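# Lift headset by headband, other arm holding cable

## Task

Using the left arm, hold the headset (the headset itself, not its cable) motionless by gripping its headband. Its lowest point must be at least roughly a hand's length above the table, and no part of it may extend beyond the table edge. The headband sits between the left gripper's fingers, and that gripper is commanded fully closed. The left fingers contact nothing except the headband. Apart from the cable, nothing touches the headset, though the right arm is allowed to. The right gripper holds the cable firmly, well inside its finger pads rather than at the tips or edges, at a point lower than where the cable exits the ear cup. Between the ear cup and that grip, the cable stays well above the table and touches only itself, the headset and the arms. If the right arm were removed, the headset must not drop more than a little. The free end of the cable must not be left dangling below the table top. If that end ever falls well below the table top or reaches well past the table edge, the task fails, whether or not it is held. Declare completion only once every condition holds. Anything else that stays in place only because the robot is holding it does not count as done.

## Robot and tools

Robot: two arms, left_arm and right_arm, each with a parallel two-finger gripper. Their bases sit in the scene frame at (+0.033, +0.229, 0) m for left_arm and (+0.046, -0.320, 0) m for right_arm. Both face the same direction, so left_arm is on the +y side. The names are labels only and do not refer to image sides.

Scene frame: the origin is on the table top midway between the arms. +x points out over the table and +z points up. Each gripper also has its own axes. The fingers extend along its +z axis and close along its y axis. The reported end_effector_position is the point between the pads, about 1 cm short of the fingertips.

Row layout: every motion command uses one row of 14 numbers, all in [-1, 1], even when only one arm moves. The first 7 are for left_arm: dx, dy, dz, rx, ry, rz, opening. The next 7 are the same for right_arm. dx..rz form an offset, not a pose. It is measured from that gripper's measured pose at the start of the command, expressed in the gripper's own axes. A value of 1.0 means 0.6 m of translation or 180 degrees of rotation. rx, ry, rz are a single rotation vector. Opening is absolute, not an offset: +1 is fully open (0.094 m) and -1 is closed.

execute_actions(actions): takes a list of actions. Each action is a list of up to 15 rows, and each row lasts one control step (1/30 s). If an action has fewer than 15 rows, its last row repeats for the remaining steps. Every row in an action is an offset from the pose at the start of that action, not from the row before. The first action of a call starts from the pose in the last reported result. An empty list returns the state and the images without moving anything.

move(target, speed, blocking): target is one 14-number row as above. It is an offset from the pose shown in the latest result. The grippers follow straight paths that all end together, lasting 0.5 to 10 s, and motion stops at 10 s even if a target is not reached. Openings are sent when the move begins. speed is in m/s, from 0.002 to 0.5, default 0.25, and turning is capped at twice that value in rad/s. The paths do not slow for obstacles or for the other arm, and the real speed can exceed the set value, especially when an arm is close to fully stretched. A faster move, or a target set deeper past a contact point, makes contact harder. With blocking=false the result comes back after 0.5 s while motion continues. In that case, use wait or stop before sending further rows or moves. The result adds a "move:" line giving the outcome (done, off_target, moving, held, fault) and the limits that applied. limits=paced means the pose was clipped. limits=held means a check blocked some steps, after which the arm may speed up sharply.

wait(seconds): 0 to 10 s. Both arms keep their last command, and a running move continues. wait(0) polls a running move.

stop(): brakes a running move to rest. It needs more room after fast motion, and the fingers keep moving.

zoom_image(camera, region): camera is one of cam_high, cam_low, cam_left_wrist, cam_right_wrist. region is [x0, y0, x1, y1] in pixels of that camera's latest 504x504 image, no larger than 504 by 504.

read_manual(section): returns only the URDF licence texts. finished_scene(scene): ends the current scene (pass its number) and cannot be undone.

Control limits: at each step the commanded pose is clipped to within 70 mm and 16 degrees of the measured pose. A distant target may therefore take several actions, and after each action the arm stops at the last clipped pose. The controller puts position ahead of orientation. Arms tend to finish a centimetre or more short, usually low, and repeated zero offsets let them droop. To hold an arm in place, send the correction back to the desired pose in the first call of a reply, send zeros afterwards, and aim higher if it keeps sagging. Joint ranges (rad): waist -2.618 to 3.054, shoulder 0 to 3.142, elbow 0 to 3.142, wrist pitch and wrist yaw -1.571 to 1.571, wrist roll -2.094 to 2.094. The elbows cannot straighten fully.

Results: a state line shows each gripper's position (m) and quat_wxyz in the scene frame. Printed positions can drift from the true ones at long reach. "Hand target" lines show where the controller is currently driving each gripper. grip_measured is the finger opening on the command scale, and the last joint value gives it in metres. Readings can be off by about 1 mm. To grip something, command an opening below grip_measured: about 0.03 lower holds firmly. The pad force limit is about 50 to 62 N, and it is weaker on objects thinner than 2 mm. A "pose unreachable" line means the clearance check altered that arm's command. FAULT lines report stops. MOTOR HOT warns at 75 °C. At 90 °C the arm stops for 10 s, and at 100 °C it goes limp and falls. Holding a load heats the motors, even while you are thinking, and the robot keeps its last command during your replies.

Cameras: cam_high and cam_low are fixed, and cam_left_wrist and cam_right_wrist are on the hands. Images come in that order, and calibration is listed in the prompt.

Avoid: arms colliding or pressing on each other, which can end the scene. Also avoid knocking objects off the table, dropping or slipping the headset, slamming into things, and pushing hard. Brief external tugs on held items can happen.

Each tool is called after ">>>" as name([rows], argument=value, ...), one row to a line, values as JSON.

## Session

>>> execute_actions(actions=[])

Scene clock: 0.00 s.
left_arm: end_effector_position=(+0.3120, +0.2370, +0.2804) grip_measured=-0.820 end_effector_quat_wxyz=(+0.335, -0.098, +0.937, -0.014) | right_arm: end_effector_position=(+0.3727, -0.3986, +0.4109) grip_measured=+1.000 end_effector_quat_wxyz=(+0.720, +0.180, +0.664, +0.089)
Joint positions: left_arm=[-0.001  1.099  1.352 -1.142 -0.041 -0.196  0.008] | right_arm=[-0.35   0.867  0.941 -0.02  -0.207  0.397  0.094]
Joint velocities: left_arm=[-0.002  0.007 -0.002  0.022 -0.066  0.007 -0.001] | right_arm=[ 0.007  0.022 -0.012 -0.066 -0.037 -0.022  0.   ]
Motor temperatures (°C, as the motors report them): left_arm=[24 24 24 22 23 21] | right_arm=[22 24 23 24 22 22]
Hand target (left_arm): +0.320, +0.235, +0.293; +0.363, -0.100, +0.926, -0.025
Hand target (right_arm): +0.369, -0.397, +0.424; +0.732, +0.173, +0.653, +0.087

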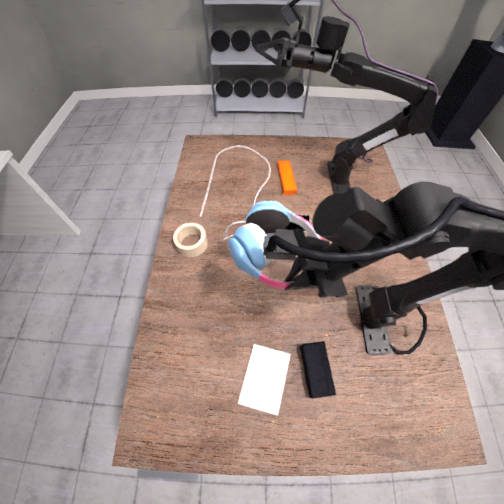

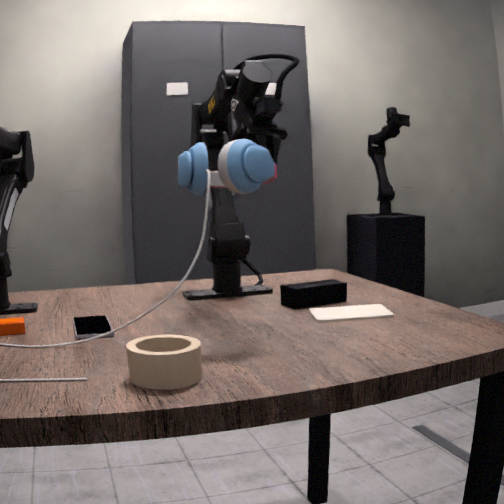

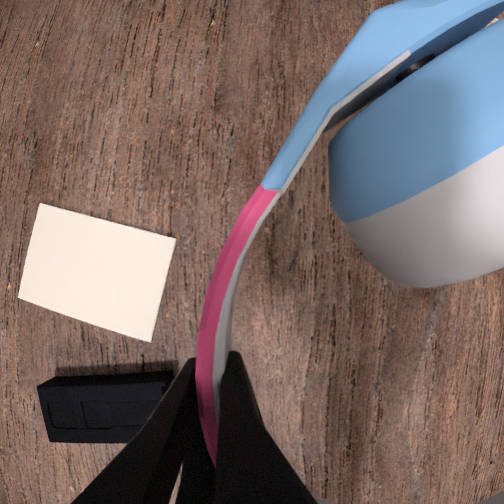

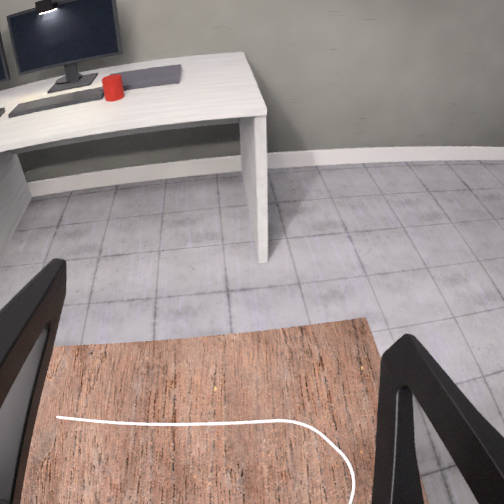

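>>> zoom_image(camera="cam_left_wrist", region=[100, 100, 420, 504])

Region (100, 100, 420, 504) of cam_left_wrist's 504x504 image, scaled by 1.248, with more detail than that image has; it fills the left 399 columns of this view, and the rest is white.

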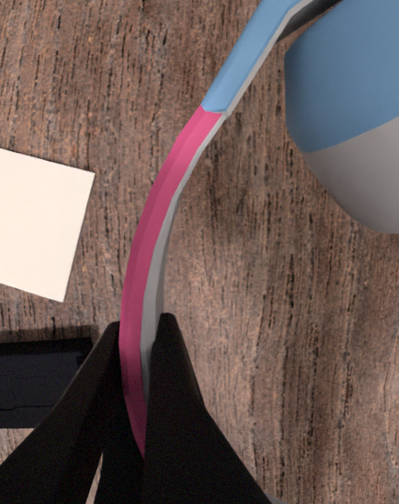

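>>> move(target=[0,0,0,0,0,0,-1, 0.833,0.62,-0.279,0,0,0,1], speed=0.4)

Scene clock: 24.53 s.
left_arm: end_effector_position=(+0.3029, +0.2393, +0.2735) grip_measured=-0.820 end_effector_quat_wxyz=(+0.313, -0.095, +0.945, -0.004) | right_arm: end_effector_position=(+0.3056, +0.1331, +0.0590) grip_measured=+1.000 end_effector_quat_wxyz=(+0.707, +0.145, +0.690, +0.059)
Joint positions: left_arm=[-0.001  1.099  1.352 -1.188 -0.054 -0.186  0.008] | right_arm=[1.396 2.649 1.524 1.259 1.521 0.156 0.094]
Joint velocities: left_arm=[-0.012 -0.002  0.002  0.051 -0.022  0.037 -0.   ] | right_arm=[ 0.007  0.076  0.002  0.271  0.022 -0.212  0.   ]
Motor temperatures (°C, as the motors report them): left_arm=[24 24 26 27 23 21] | right_arm=[22 24 25 27 22 22]
Hand target (left_arm): +0.312, +0.237, +0.281; +0.334, -0.098, +0.937, -0.014
Hand target (right_arm): +0.306, +0.139, +0.067; +0.707, +0.158, +0.685, +0.074
Off the commanded pose (left_arm): 0.012 m, 3 deg.
Off the commanded pose (right_arm): 0.028 m, 6 deg.
move: off_target (left_arm, right_arm); limits=paced
camera_calibration (this result's frames):
cam_left_wrist: T_world_to_cam=[[-0.0124078, -0.999902, -0.00640751, 0.235359], [-0.999028, 0.0126675, -0.0422098, 0.34805], [0.0422869, 0.00587756, -0.999088, 0.372727], [0, 0, 0, 1]] pos_world=[0.334871, 0.228736, 0.388586]
cam_right_wrist: T_world_to_cam=[[-0.126647, -0.990928, 0.0449697, 0.165135], [-0.719854, 0.0606217, -0.691473, 0.276929], [0.682474, -0.119944, -0.721001, -0.0449192], [0, 0, 0, 1]] pos_world=[0.250919, 0.141461, 0.151676]

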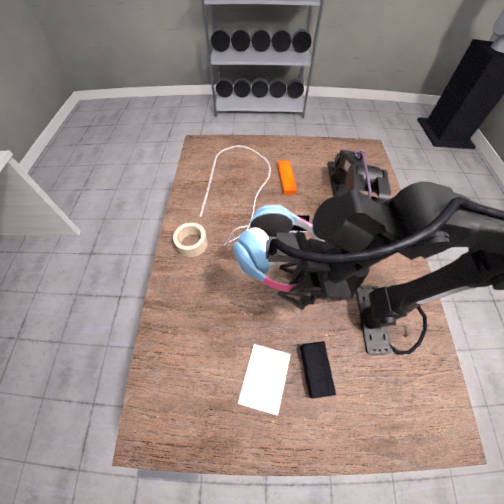

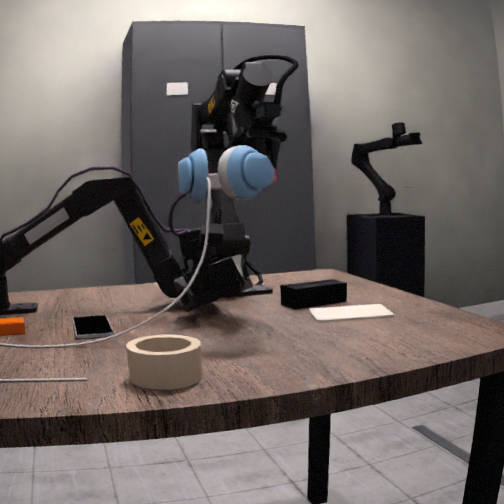

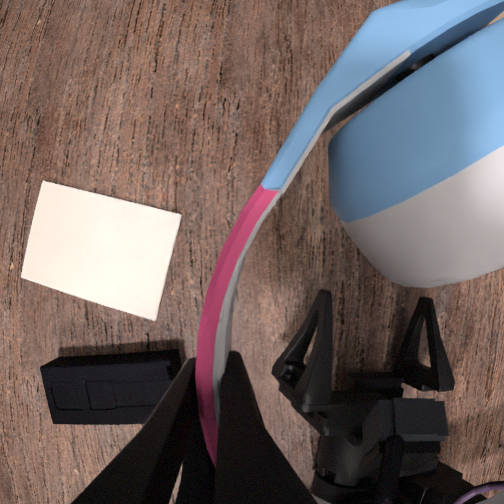

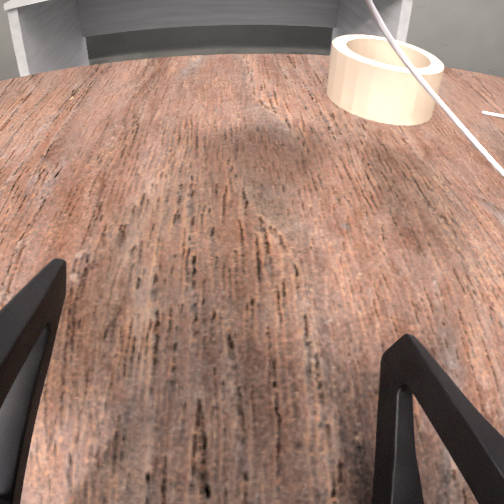

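>>> move(target=[0,0,0,0,0,0,-1, -0.09,-0.07,0.13,0,0,0,1])

Scene clock: 31.70 s.
left_arm: end_effector_position=(+0.2941, +0.2416, +0.2674) grip_measured=-0.820 end_effector_quat_wxyz=(+0.293, -0.093, +0.951, +0.005) | right_arm: end_effector_position=(+0.3787, +0.0656, +0.0871) grip_measured=+1.000 end_effector_quat_wxyz=(+0.706, +0.149, +0.691, +0.049)
Joint positions: left_arm=[-0.001  1.099  1.352 -1.231 -0.066 -0.177  0.008] | right_arm=[1.205 2.435 1.252 1.192 1.349 0.272 0.094]
Joint velocities: left_arm=[ 0.022  0.002 -0.012  0.066 -0.007  0.007 -0.   ] | right_arm=[-0.007  0.007  0.002 -0.066 -0.051  0.022  0.   ]
Motor temperatures (°C, as the motors report them): left_arm=[24 24 26 27 23 21] | right_arm=[22 26 25 27 22 22]
Hand target (left_arm): +0.303, +0.239, +0.274; +0.313, -0.095, +0.945, -0.004
Hand target (right_arm): +0.375, +0.067, +0.097; +0.705, +0.146, +0.691, +0.059
Off the commanded pose (left_arm): 0.011 m, 3 deg.
Off the commanded pose (right_arm): 0.013 m, 1 deg.
move: off_target (left_arm, right_arm)
camera_calibration (this result's frames):
cam_left_wrist: T_world_to_cam=[[-0.0132328, -0.999681, -0.0215045, 0.241697], [-0.999912, 0.0132015, 0.00159676, 0.327367], [-0.00131236, 0.0215237, -0.999767, 0.376266], [0, 0, 0, 1]] pos_world=[0.33103, 0.229199, 0.380853]
cam_right_wrist: T_world_to_cam=[[-0.144466, -0.988024, 0.0541986, 0.112046], [-0.722624, 0.067925, -0.687896, 0.353305], [0.675977, -0.138543, -0.723783, -0.0786901], [0, 0, 0, 1]] pos_world=[0.324686, 0.0758038, 0.180009]

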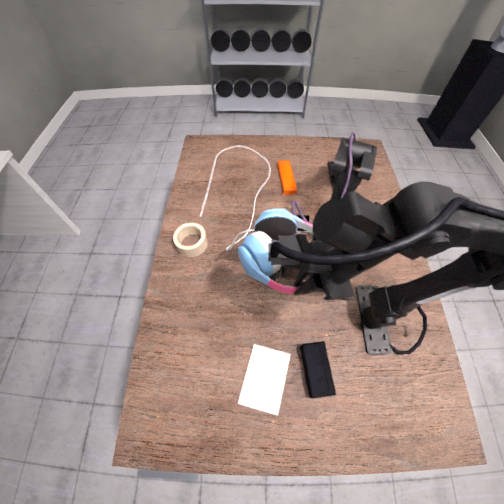

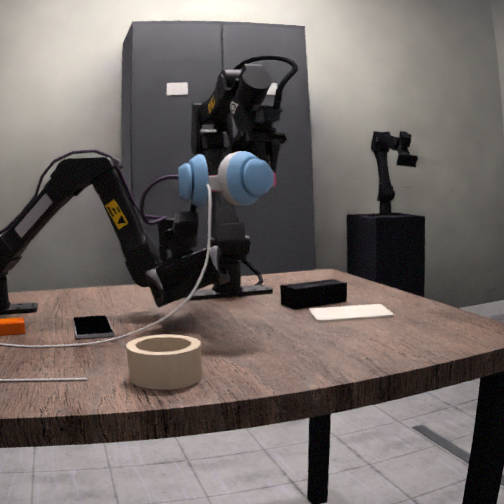

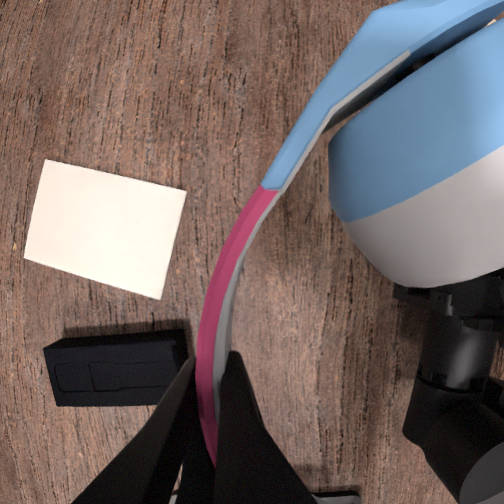

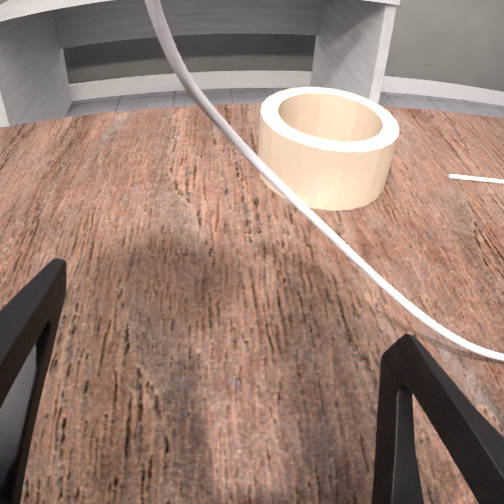

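>>> move(target=[0,0,0,0,0,0,-1, -0.02,0,0.1,0,0,0,1], speed=0.15)

>>> execute_actions([
  [[0,0,0,0,0,0,-1, 0,0,0,0,0,0,-1]],
  [[0,0,-0.05,0,0,0,-1, 0,0,0,0,0,0,-1]],
])

Scene clock: 37.53 s.
left_arm: end_effector_position=(+0.2856, +0.2437, +0.2621) grip_measured=-0.820 end_effector_quat_wxyz=(+0.275, -0.090, +0.957, +0.014) | right_arm: end_effector_position=(+0.4332, +0.0449, +0.0857) grip_measured=+1.000 end_effector_quat_wxyz=(+0.702, +0.142, +0.697, +0.032)
Joint positions: left_arm=[-0.001  1.099  1.352 -1.272 -0.079 -0.168  0.008] | right_arm=[1.074 2.435 1.281 1.118 1.23  0.28  0.094]
Joint velocities: left_arm=[-0.007  0.002  0.002 -0.066  0.007  0.007 -0.   ] | right_arm=[ 0.007 -0.007  0.017 -0.081  0.037  0.007  0.   ]
Motor temperatures (°C, as the motors report them): left_arm=[24 24 26 27 23 21] | right_arm=[22 27 24 27 22 22]
Hand target (left_arm): +0.294, +0.242, +0.268; +0.293, -0.093, +0.952, +0.005
Hand target (right_arm): +0.437, +0.054, +0.098; +0.704, +0.150, +0.692, +0.050
Off the commanded pose (left_arm): 0.010 m, 2 deg.
Off the commanded pose (right_arm): 0.016 m, 2 deg.
move: off_target (right_arm)
camera_calibration (this result's frames):
cam_left_wrist: T_world_to_cam=[[-0.0148342, -0.999248, -0.0358143, 0.247762], [-0.998996, 0.0132969, 0.0427871, 0.307746], [-0.0422787, 0.0364131, -0.998442, 0.378636], [0, 0, 0, 1]] pos_world=[0.32712, 0.229696, 0.373752]
cam_right_wrist: T_world_to_cam=[[-0.154391, -0.983975, 0.0892006, 0.100583], [-0.735047, 0.0540642, -0.675857, 0.398109], [0.660204, -0.169913, -0.731615, -0.110551], [0, 0, 0, 1]] pos_world=[0.381145, 0.0586633, 0.179212]

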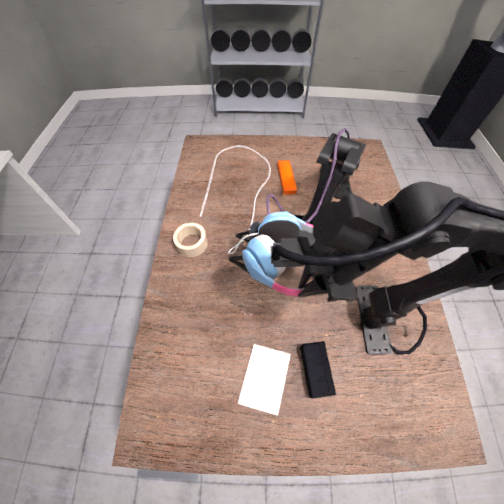

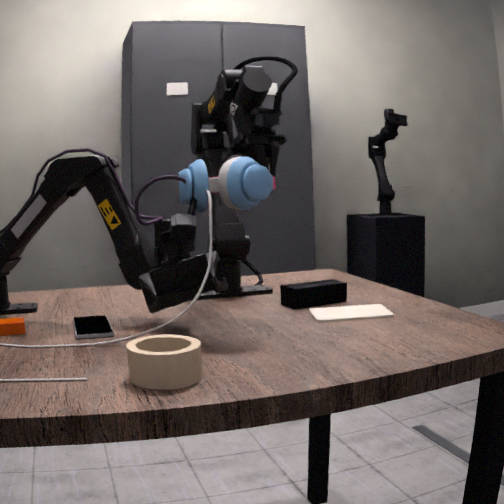

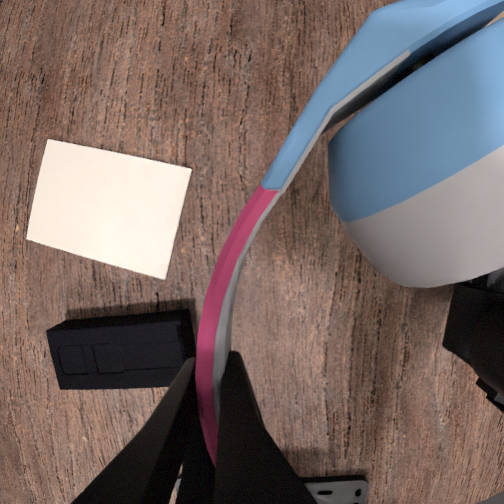

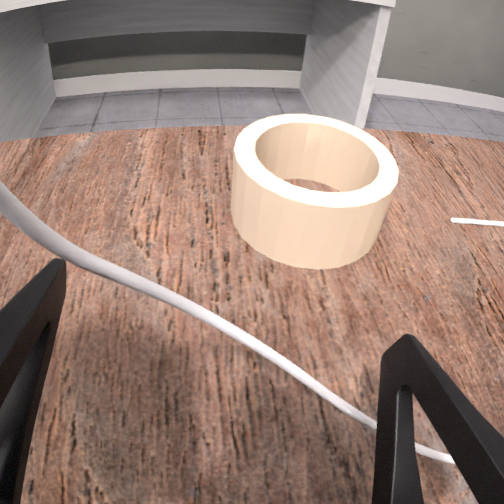

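Scene clock: 38.53 s.
left_arm: end_effector_position=(+0.2536, +0.2475, +0.2676) grip_measured=-0.820 end_effector_quat_wxyz=(+0.223, -0.085, +0.970, +0.034) | right_arm: end_effector_position=(+0.4332, +0.0449, +0.0857) grip_measured=-0.979 end_effector_quat_wxyz=(+0.702, +0.142, +0.697, +0.032)
Joint positions: left_arm=[-0.01   1.107  1.438 -1.459 -0.109 -0.162  0.008] | right_arm=[1.074 2.435 1.281 1.118 1.23  0.28  0.001]
Joint velocities: left_arm=[-0.017  0.012 -0.007 -0.051 -0.022  0.037 -0.001] | right_arm=[-0.002  0.012 -0.002 -0.051 -0.022 -0.007 -0.   ]
Motor temperatures (°C, as the motors report them): left_arm=[24 24 26 27 23 21] | right_arm=[22 27 24 27 22 22]
Hand target (left_arm): +0.262, +0.243, +0.284; +0.257, -0.088, +0.962, +0.022
Hand target (right_arm): +0.433, +0.045, +0.086; +0.702, +0.142, +0.697, +0.032
Off the commanded pose (left_arm): 0.019 m, 4 deg.
Off the commanded pose (right_arm): 0.000 m, 0 deg.
camera_calibration (this result's frames):
cam_left_wrist: T_world_to_cam=[[-0.0200039, -0.997682, -0.0650349, 0.259932], [-0.988314, 0.00990077, 0.152108, 0.244474], [-0.151112, 0.0673177, -0.986222, 0.399271], [0, 0, 0, 1]] pos_world=[0.307151, 0.230031, 0.373488]
cam_right_wrist: T_world_to_cam=[[-0.154391, -0.983975, 0.0892006, 0.100583], [-0.735047, 0.0540642, -0.675857, 0.398109], [0.660204, -0.169913, -0.731615, -0.110551], [0, 0, 0, 1]] pos_world=[0.381145, 0.0586633, 0.179212]

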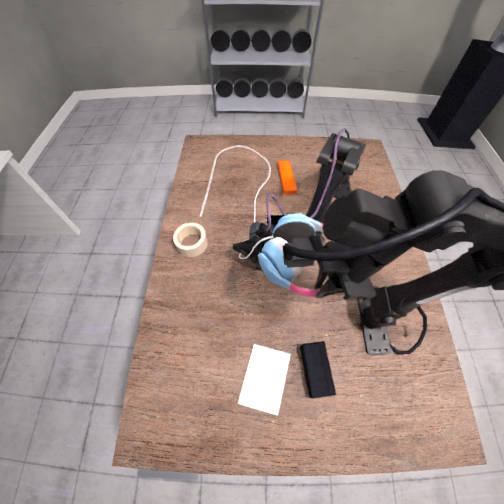

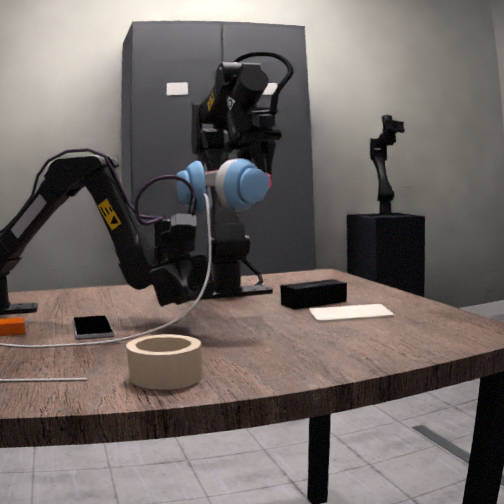

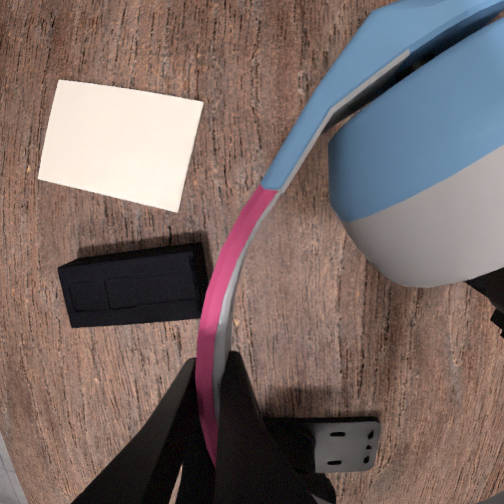

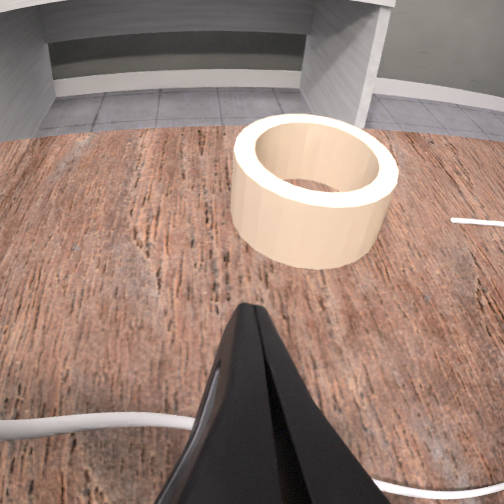

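The right gripper closed to about 1 mm with no cable visible between the pads, and the left arm moved after it closed. I'm reopening it to check.

>>> execute_actions([
  [[0,0,0,0,0,0,-1, 0,0,0,0,0,0,1]],
])

Scene clock: 41.80 s.
left_arm: end_effector_position=(+0.2468, +0.2496, +0.2647) grip_measured=-0.820 end_effector_quat_wxyz=(+0.209, -0.084, +0.973, +0.042) | right_arm: end_effector_position=(+0.4332, +0.0449, +0.0857) grip_measured=+1.000 end_effector_quat_wxyz=(+0.702, +0.142, +0.697, +0.032)
Joint positions: left_arm=[-0.01   1.107  1.438 -1.489 -0.121 -0.157  0.008] | right_arm=[1.074 2.435 1.281 1.118 1.23  0.28  0.094]
Joint velocities: left_arm=[-0.007  0.007 -0.007  0.007  0.037 -0.007  0.   ] | right_arm=[-0.007  0.012  0.002  0.066  0.022 -0.051  0.   ]
Motor temperatures (°C, as the motors report them): left_arm=[24 24 26 27 23 21] | right_arm=[22 28 24 27 22 22]
Hand target (left_arm): +0.253, +0.247, +0.268; +0.223, -0.085, +0.970, +0.034
Hand target (right_arm): +0.433, +0.045, +0.086; +0.702, +0.142, +0.697, +0.032
Off the commanded pose (left_arm): 0.008 m, 2 deg.
Off the commanded pose (right_arm): 0.000 m, 0 deg.
camera_calibration (this result's frames):
cam_left_wrist: T_world_to_cam=[[-0.0219115, -0.996779, -0.077145, 0.265153], [-0.983204, 0.00749961, 0.182358, 0.22944], [-0.181192, 0.079845, -0.980201, 0.39796], [0, 0, 0, 1]] pos_world=[0.303504, 0.230803, 0.368696]
cam_right_wrist: T_world_to_cam=[[-0.154391, -0.983975, 0.0892006, 0.100583], [-0.735047, 0.0540642, -0.675857, 0.398109], [0.660204, -0.169913, -0.731615, -0.110551], [0, 0, 0, 1]] pos_world=[0.381145, 0.0586633, 0.179212]

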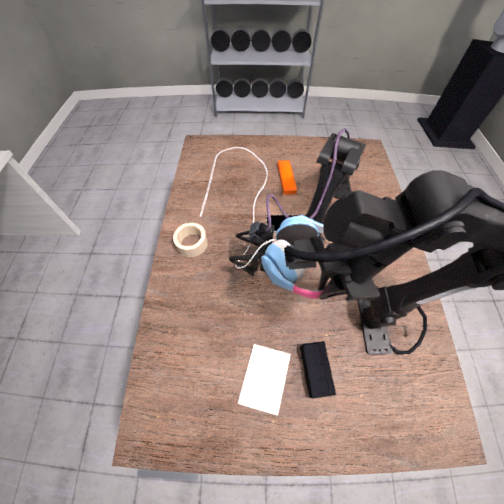

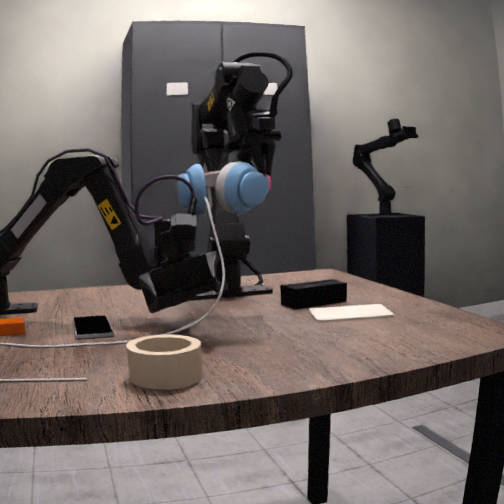

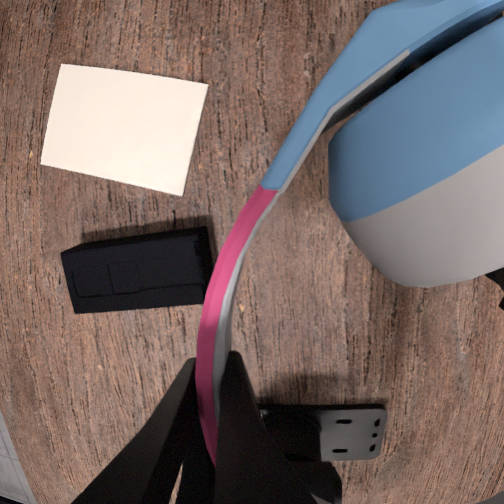

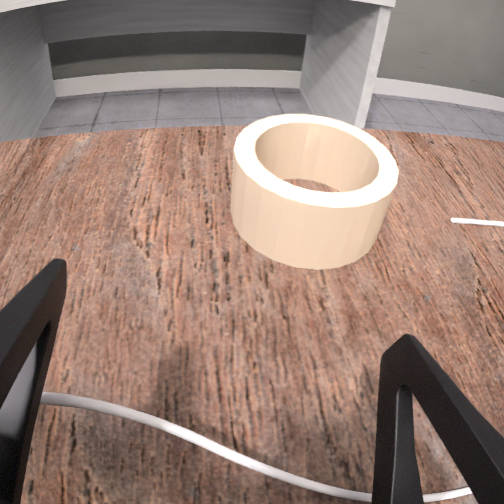

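>>> move(target=[0,0,0,0,0,0,-1, -0.03,0.1,-0.1,0,0,0,1])

Scene clock: 48.80 s.
left_arm: end_effector_position=(+0.2365, +0.2549, +0.2612) grip_measured=-0.820 end_effector_quat_wxyz=(+0.188, -0.080, +0.977, +0.059) | right_arm: end_effector_position=(+0.3874, +0.0920, +0.0992) grip_measured=+1.000 end_effector_quat_wxyz=(+0.702, +0.132, +0.700, +0.009)
Joint positions: left_arm=[-0.01   1.107  1.438 -1.533 -0.15  -0.146  0.008] | right_arm=[1.21  2.456 1.427 0.956 1.383 0.271 0.094]
Joint velocities: left_arm=[-0.017 -0.002  0.012  0.066  0.007  0.007  0.002] | right_arm=[ 0.012  0.002  0.002 -0.037 -0.007  0.007  0.   ]
Motor temperatures (°C, as the motors report them): left_arm=[24 24 26 27 23 21] | right_arm=[22 28 24 27 22 22]
Hand target (left_arm): +0.246, +0.250, +0.265; +0.208, -0.083, +0.974, +0.042
Hand target (right_arm): +0.382, +0.106, +0.120; +0.705, +0.140, +0.695, +0.032
Off the commanded pose (left_arm): 0.012 m, 3 deg.
Off the commanded pose (right_arm): 0.025 m, 3 deg.
move: off_target (left_arm, right_arm)
camera_calibration (this result's frames):
cam_left_wrist: T_world_to_cam=[[-0.0243294, -0.993893, -0.107628, 0.277813], [-0.973926, -0.000726502, 0.226865, 0.20816], [-0.225558, 0.110341, -0.967961, 0.391748], [0, 0, 0, 1]] pos_world=[0.297853, 0.233041, 0.361873]
cam_right_wrist: T_world_to_cam=[[-0.170619, -0.975926, 0.135859, 0.139566], [-0.740393, 0.0360026, -0.671209, 0.37426], [0.650159, -0.21511, -0.728712, -0.0546689], [0, 0, 0, 1]] pos_world=[0.336455, 0.110972, 0.192407]

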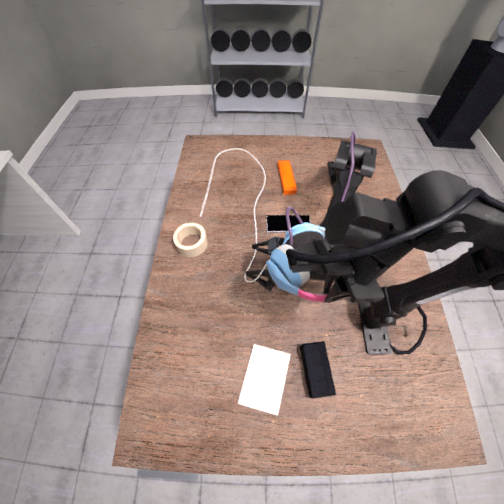

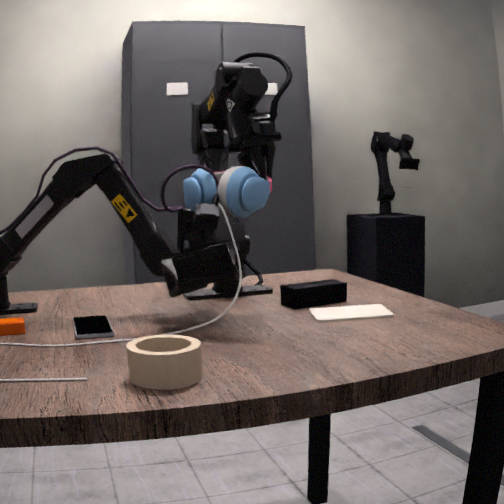

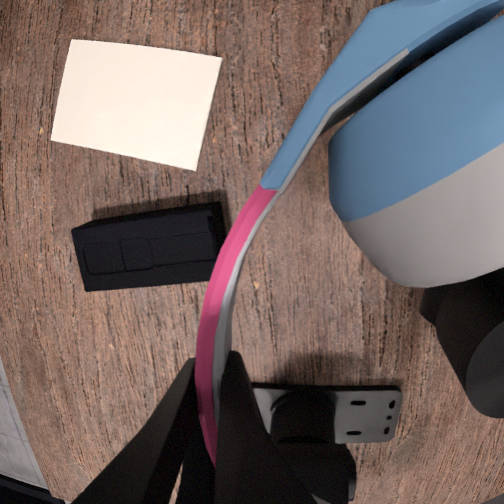

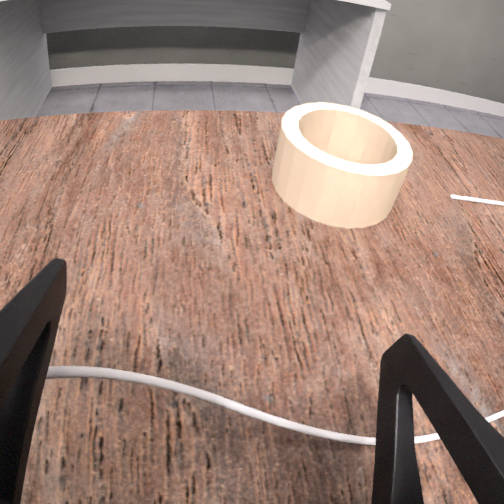

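>>> move(target=[-0.08,0,0.04,0,-0.09,0,-1, 0.03,0,-0.11,0,0,-0.22,1])

Scene clock: 62.80 s.
left_arm: end_effector_position=(+0.2376, +0.2892, +0.2415) grip_measured=-0.819 end_effector_quat_wxyz=(+0.206, -0.039, +0.966, +0.152) | right_arm: end_effector_position=(+0.3495, +0.0759, +0.0721) grip_measured=+1.000 end_effector_quat_wxyz=(+0.652, -0.079, +0.704, -0.270)
Joint positions: left_arm=[ 0.028  1.024  1.263 -1.384 -0.304  0.012  0.009] | right_arm=[ 1.279  2.47   1.411  0.682  1.56  -0.126  0.094]
Joint velocities: left_arm=[ 0.002  0.002 -0.012 -0.022  0.022  0.037  0.   ] | right_arm=[ 0.012 -0.012 -0.002 -0.037  0.081 -0.007  0.   ]
Motor temperatures (°C, as the motors report them): left_arm=[24 24 26 28 23 21] | right_arm=[22 29 25 27 22 22]
Hand target (left_arm): +0.280, +0.267, +0.264; +0.309, -0.062, +0.946, +0.081
Hand target (right_arm): +0.322, +0.104, +0.084; +0.663, -0.112, +0.704, -0.230
Off the commanded pose (left_arm): 0.059 m, 17 deg; orientation clipped at the last step of the last action.
Off the commanded pose (right_arm): 0.042 m, 6 deg.
move: off_target (left_arm, right_arm); limits=paced
camera_calibration (this result's frames):
cam_left_wrist: T_world_to_cam=[[-0.0642205, -0.950302, -0.304635, 0.354264], [-0.978264, -0.00036382, 0.207364, 0.219369], [-0.197169, 0.311331, -0.929622, 0.295004], [0, 0, 0, 1]] pos_world=[0.295518, 0.244894, 0.336675]
cam_right_wrist: T_world_to_cam=[[-0.184325, -0.641945, 0.744265, 0.0567285], [-0.840976, -0.28892, -0.457476, 0.373021], [0.508707, -0.710234, -0.486606, 0.0163473], [0, 0, 0, 1]] pos_world=[0.315843, 0.1558, 0.136382]

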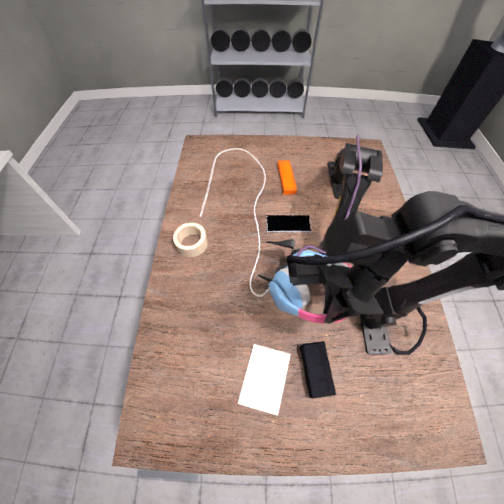

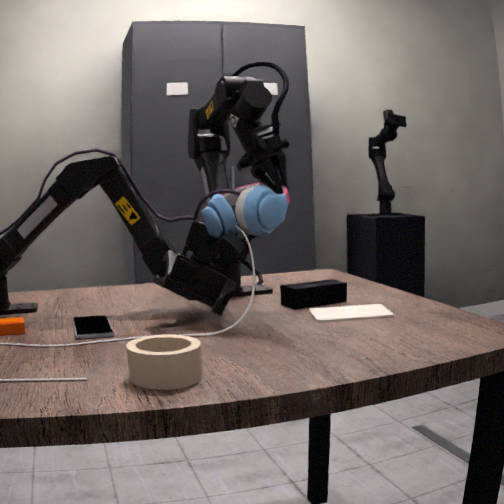

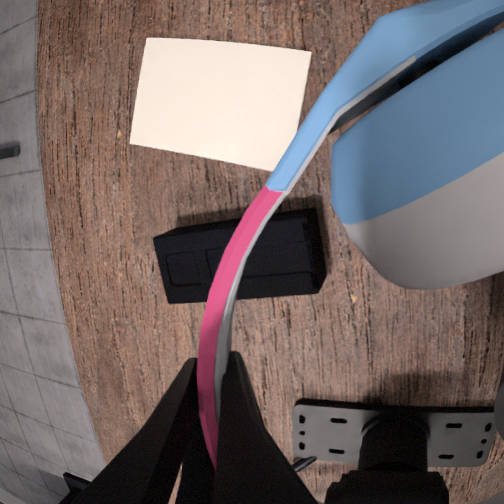

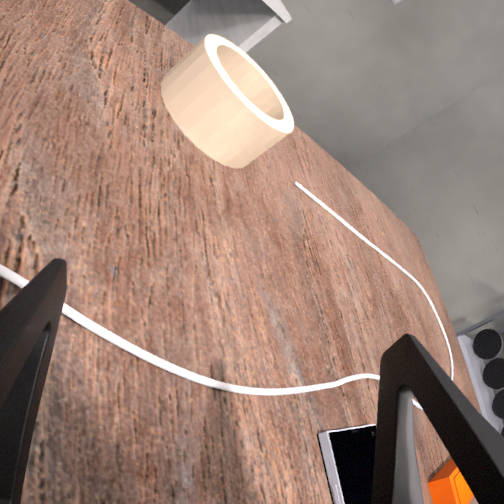

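>>> move(target=[-0.11,-0.05,-0.06,0,-0.05,0,-1, 0,0,-0.05,0,0,0.45,1])

Scene clock: 77.23 s.
left_arm: end_effector_position=(+0.2735, +0.2541, +0.2729) grip_measured=-0.819 end_effector_quat_wxyz=(+0.235, -0.008, +0.958, +0.162) | right_arm: end_effector_position=(+0.3247, +0.0886, +0.0722) grip_measured=+1.000 end_effector_quat_wxyz=(+0.665, +0.379, +0.597, +0.238)
Joint positions: left_arm=[-0.197  1.164  1.443 -1.426 -0.407 -0.127  0.009] | right_arm=[1.338 2.494 1.369 0.979 1.562 1.056 0.094]
Joint velocities: left_arm=[-0.007 -0.007  0.002 -0.037  0.022  0.051 -0.001] | right_arm=[-0.007  0.007 -0.007 -0.051 -0.022  0.022  0.   ]
Motor temperatures (°C, as the motors report them): left_arm=[24 24 26 33 24 21] | right_arm=[23 30 24 27 22 22]
Hand target (left_arm): +0.287, +0.251, +0.291; +0.280, -0.028, +0.948, +0.152
Hand target (right_arm): +0.322, +0.084, +0.072; +0.667, +0.381, +0.595, +0.236
Off the commanded pose (left_arm): 0.024 m, 6 deg.
Off the commanded pose (right_arm): 0.006 m, 3 deg.
joint sent to its limit (right arm) — the command would take joint 5 (wrist yaw) past its upper limit, so that joint was sent only as far as its limit.
move: off_target (left_arm, right_arm)
camera_calibration (this result's frames):
cam_left_wrist: T_world_to_cam=[[-0.109219, -0.932947, -0.343047, 0.351163], [-0.985468, 0.056461, 0.160202, 0.248429], [-0.130091, 0.355559, -0.925556, 0.311532], [0, 0, 0, 1]] pos_world=[0.323701, 0.202822, 0.369007]
cam_right_wrist: T_world_to_cam=[[-0.188641, -0.818532, -0.542604, 0.170158], [-0.626362, 0.525833, -0.575473, 0.222487], [0.756363, 0.231309, -0.611892, -0.116804], [0, 0, 0, 1]] pos_world=[0.259802, 0.0493066, 0.148893]

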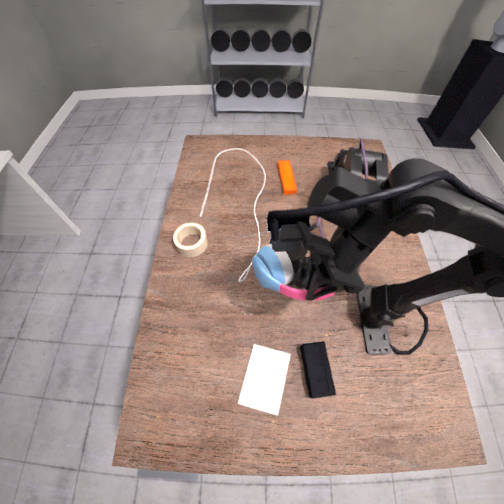

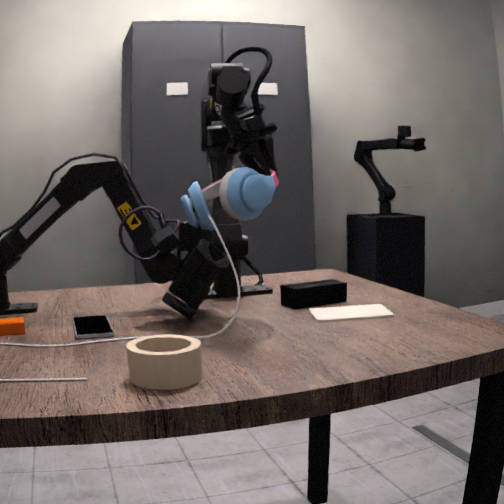

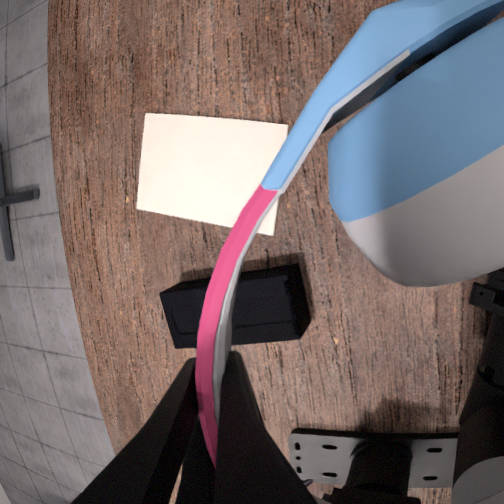

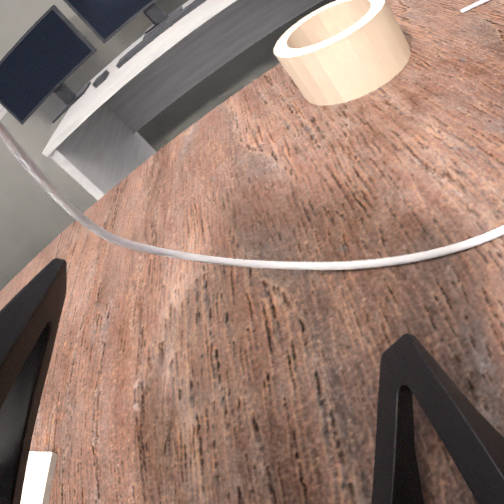

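>>> move(target=[0,0,-0.03,0,0,0,-1, 0,0.12,0.08,0,0,-0.25,1])

Scene clock: 88.83 s.
left_arm: end_effector_position=(+0.2595, +0.2870, +0.2990) grip_measured=-0.819 end_effector_quat_wxyz=(+0.240, -0.051, +0.937, +0.249) | right_arm: end_effector_position=(+0.3780, +0.0944, +0.0989) grip_measured=+1.000 end_effector_quat_wxyz=(+0.701, +0.153, +0.694, -0.059)
Joint positions: left_arm=[-0.201  1.164  1.505 -1.516 -0.602 -0.186  0.009] | right_arm=[1.235 2.494 1.571 0.662 1.536 0.393 0.094]
Joint velocities: left_arm=[ 0.002 -0.002 -0.007  0.037 -0.037  0.007  0.001] | right_arm=[-0.007  0.007 -0.007  0.051  0.007 -0.007  0.   ]
Motor temperatures (°C, as the motors report them): left_arm=[24 24 27 30 24 21] | right_arm=[22 30 24 27 22 22]
Hand target (left_arm): +0.264, +0.251, +0.290; +0.236, -0.008, +0.957, +0.166
Hand target (right_arm): +0.378, +0.118, +0.129; +0.700, +0.126, +0.703, -0.035
Off the commanded pose (left_arm): 0.041 m, 11 deg.
Off the commanded pose (right_arm): 0.040 m, 5 deg.
move: off_target (left_arm, right_arm)
camera_calibration (this result's frames):
cam_left_wrist: T_world_to_cam=[[0.0143869, -0.874686, -0.484476, 0.382785], [-0.988307, -0.0859952, 0.125909, 0.280484], [-0.151794, 0.477, -0.865696, 0.275076], [0, 0, 0, 1]] pos_world=[0.313452, 0.227726, 0.388267]
cam_right_wrist: T_world_to_cam=[[-0.2909, -0.935107, 0.202366, 0.175409], [-0.740236, 0.0859701, -0.666829, 0.361857], [0.606159, -0.343779, -0.717208, -0.0206033], [0, 0, 0, 1]] pos_world=[0.331375, 0.125835, 0.191023]

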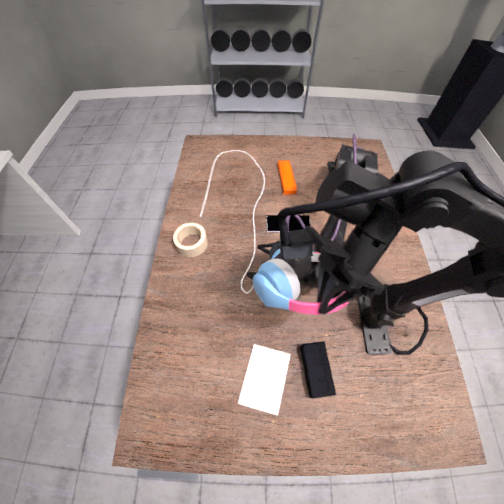

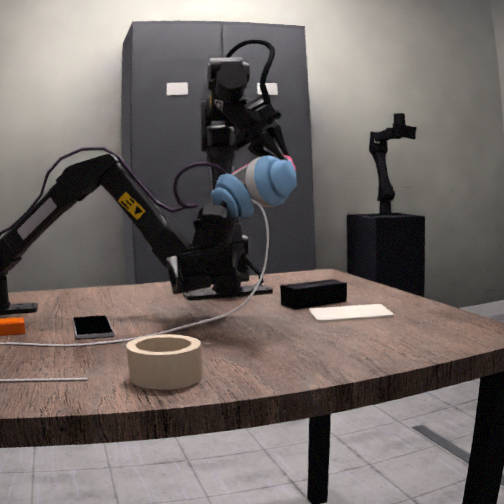

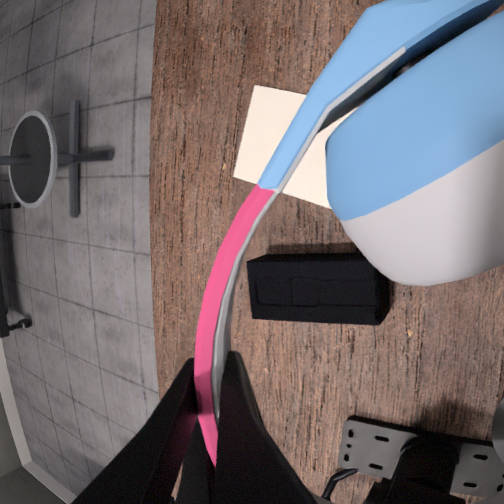

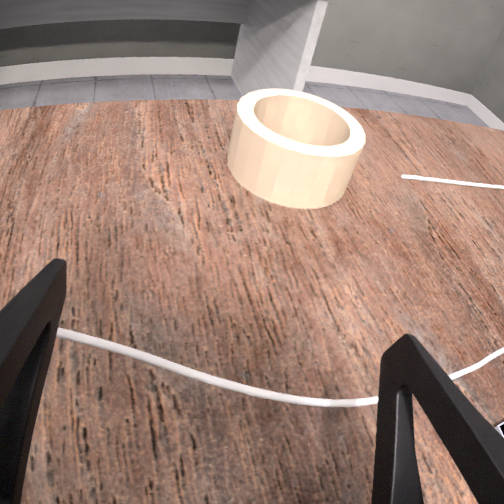

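>>> move(target=[0,-0.13,-0.07,0,0,0,-1, -0.03,0,-0.1,0,0,0,1])

Scene clock: 98.07 s.
left_arm: end_effector_position=(+0.2675, +0.2323, +0.3209) grip_measured=-0.730 end_effector_quat_wxyz=(+0.334, +0.024, +0.896, +0.291) | right_arm: end_effector_position=(+0.3510, +0.0777, +0.0688) grip_measured=+1.000 end_effector_quat_wxyz=(+0.702, +0.115, +0.697, -0.093)
Joint positions: left_arm=[-0.615  1.167  1.488 -1.562 -0.874 -0.406  0.013] | right_arm=[1.278 2.486 1.45  0.587 1.574 0.482 0.094]
Joint velocities: left_arm=[-0.012  0.002 -0.002 -0.051 -0.022 -0.022 -0.001] | right_arm=[-0.002 -0.012 -0.002 -0.212 -0.037  0.081  0.   ]
Motor temperatures (°C, as the motors report them): left_arm=[24 24 27 29 25 21] | right_arm=[22 32 25 27 22 23]
Hand target (left_arm): +0.261, +0.202, +0.298; +0.313, -0.000, +0.929, +0.200
Hand target (right_arm): +0.322, +0.107, +0.116; +0.707, +0.124, +0.696, -0.031
Off the commanded pose (left_arm): 0.043 m, 15 deg.
Off the commanded pose (right_arm): 0.066 m, 6 deg.
joint sent to its limit (left arm) — the command would take joint 4 (wrist pitch) past its lower limit, so that joint was sent only as far as its limit.
joint sent to its limit (right arm) — the command would take joint 5 (wrist yaw) past its upper limit, so that joint was sent only as far as its limit.
move: off_target (left_arm, right_arm)
camera_calibration (this result's frames):
cam_left_wrist: T_world_to_cam=[[-0.0384068, -0.792499, -0.608663, 0.380237], [-0.997118, 0.0702784, -0.0285863, 0.296561], [0.0654304, 0.605811, -0.792913, 0.209956], [0, 0, 0, 1]] pos_world=[0.296573, 0.153302, 0.406391]
cam_right_wrist: T_world_to_cam=[[-0.280445, -0.912167, 0.298833, 0.145947], [-0.753257, 0.0161768, -0.657528, 0.332548], [0.594941, -0.409499, -0.691633, -0.0242561], [0, 0, 0, 1]] pos_world=[0.305855, 0.117815, 0.158269]

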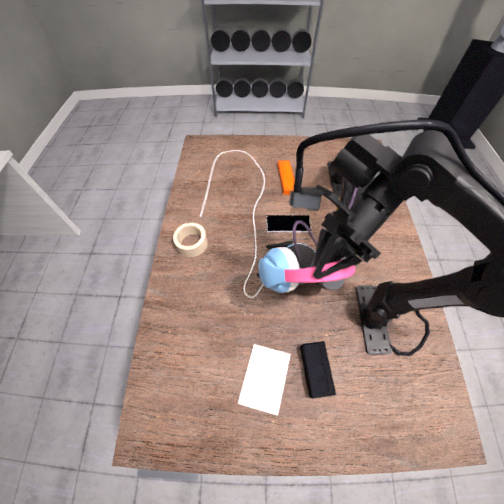

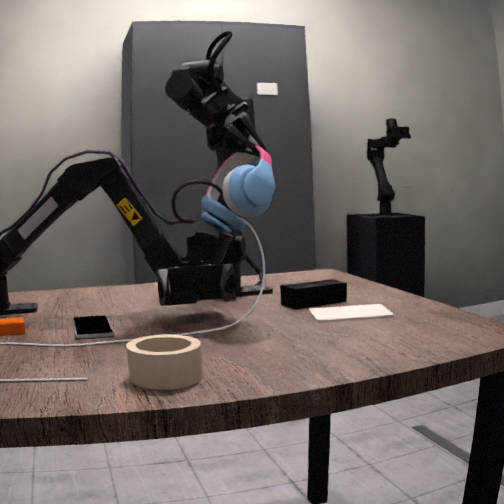

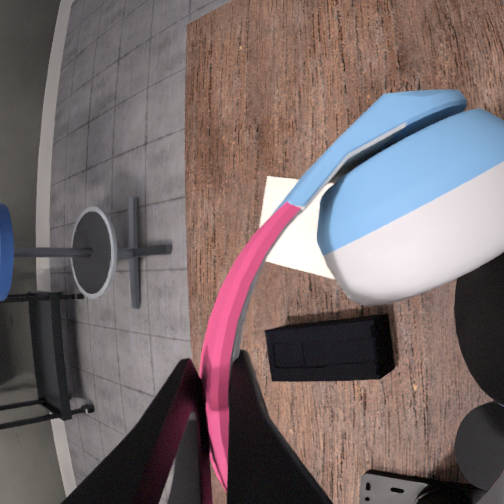

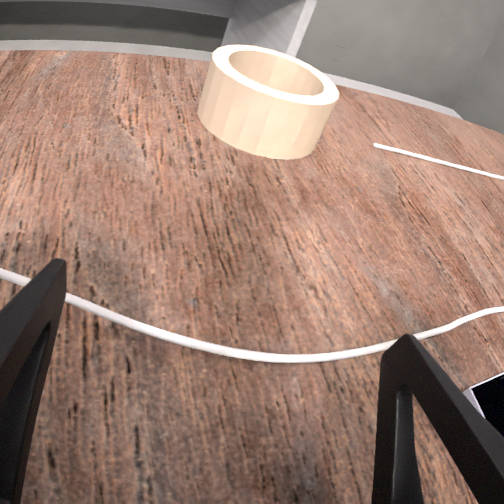

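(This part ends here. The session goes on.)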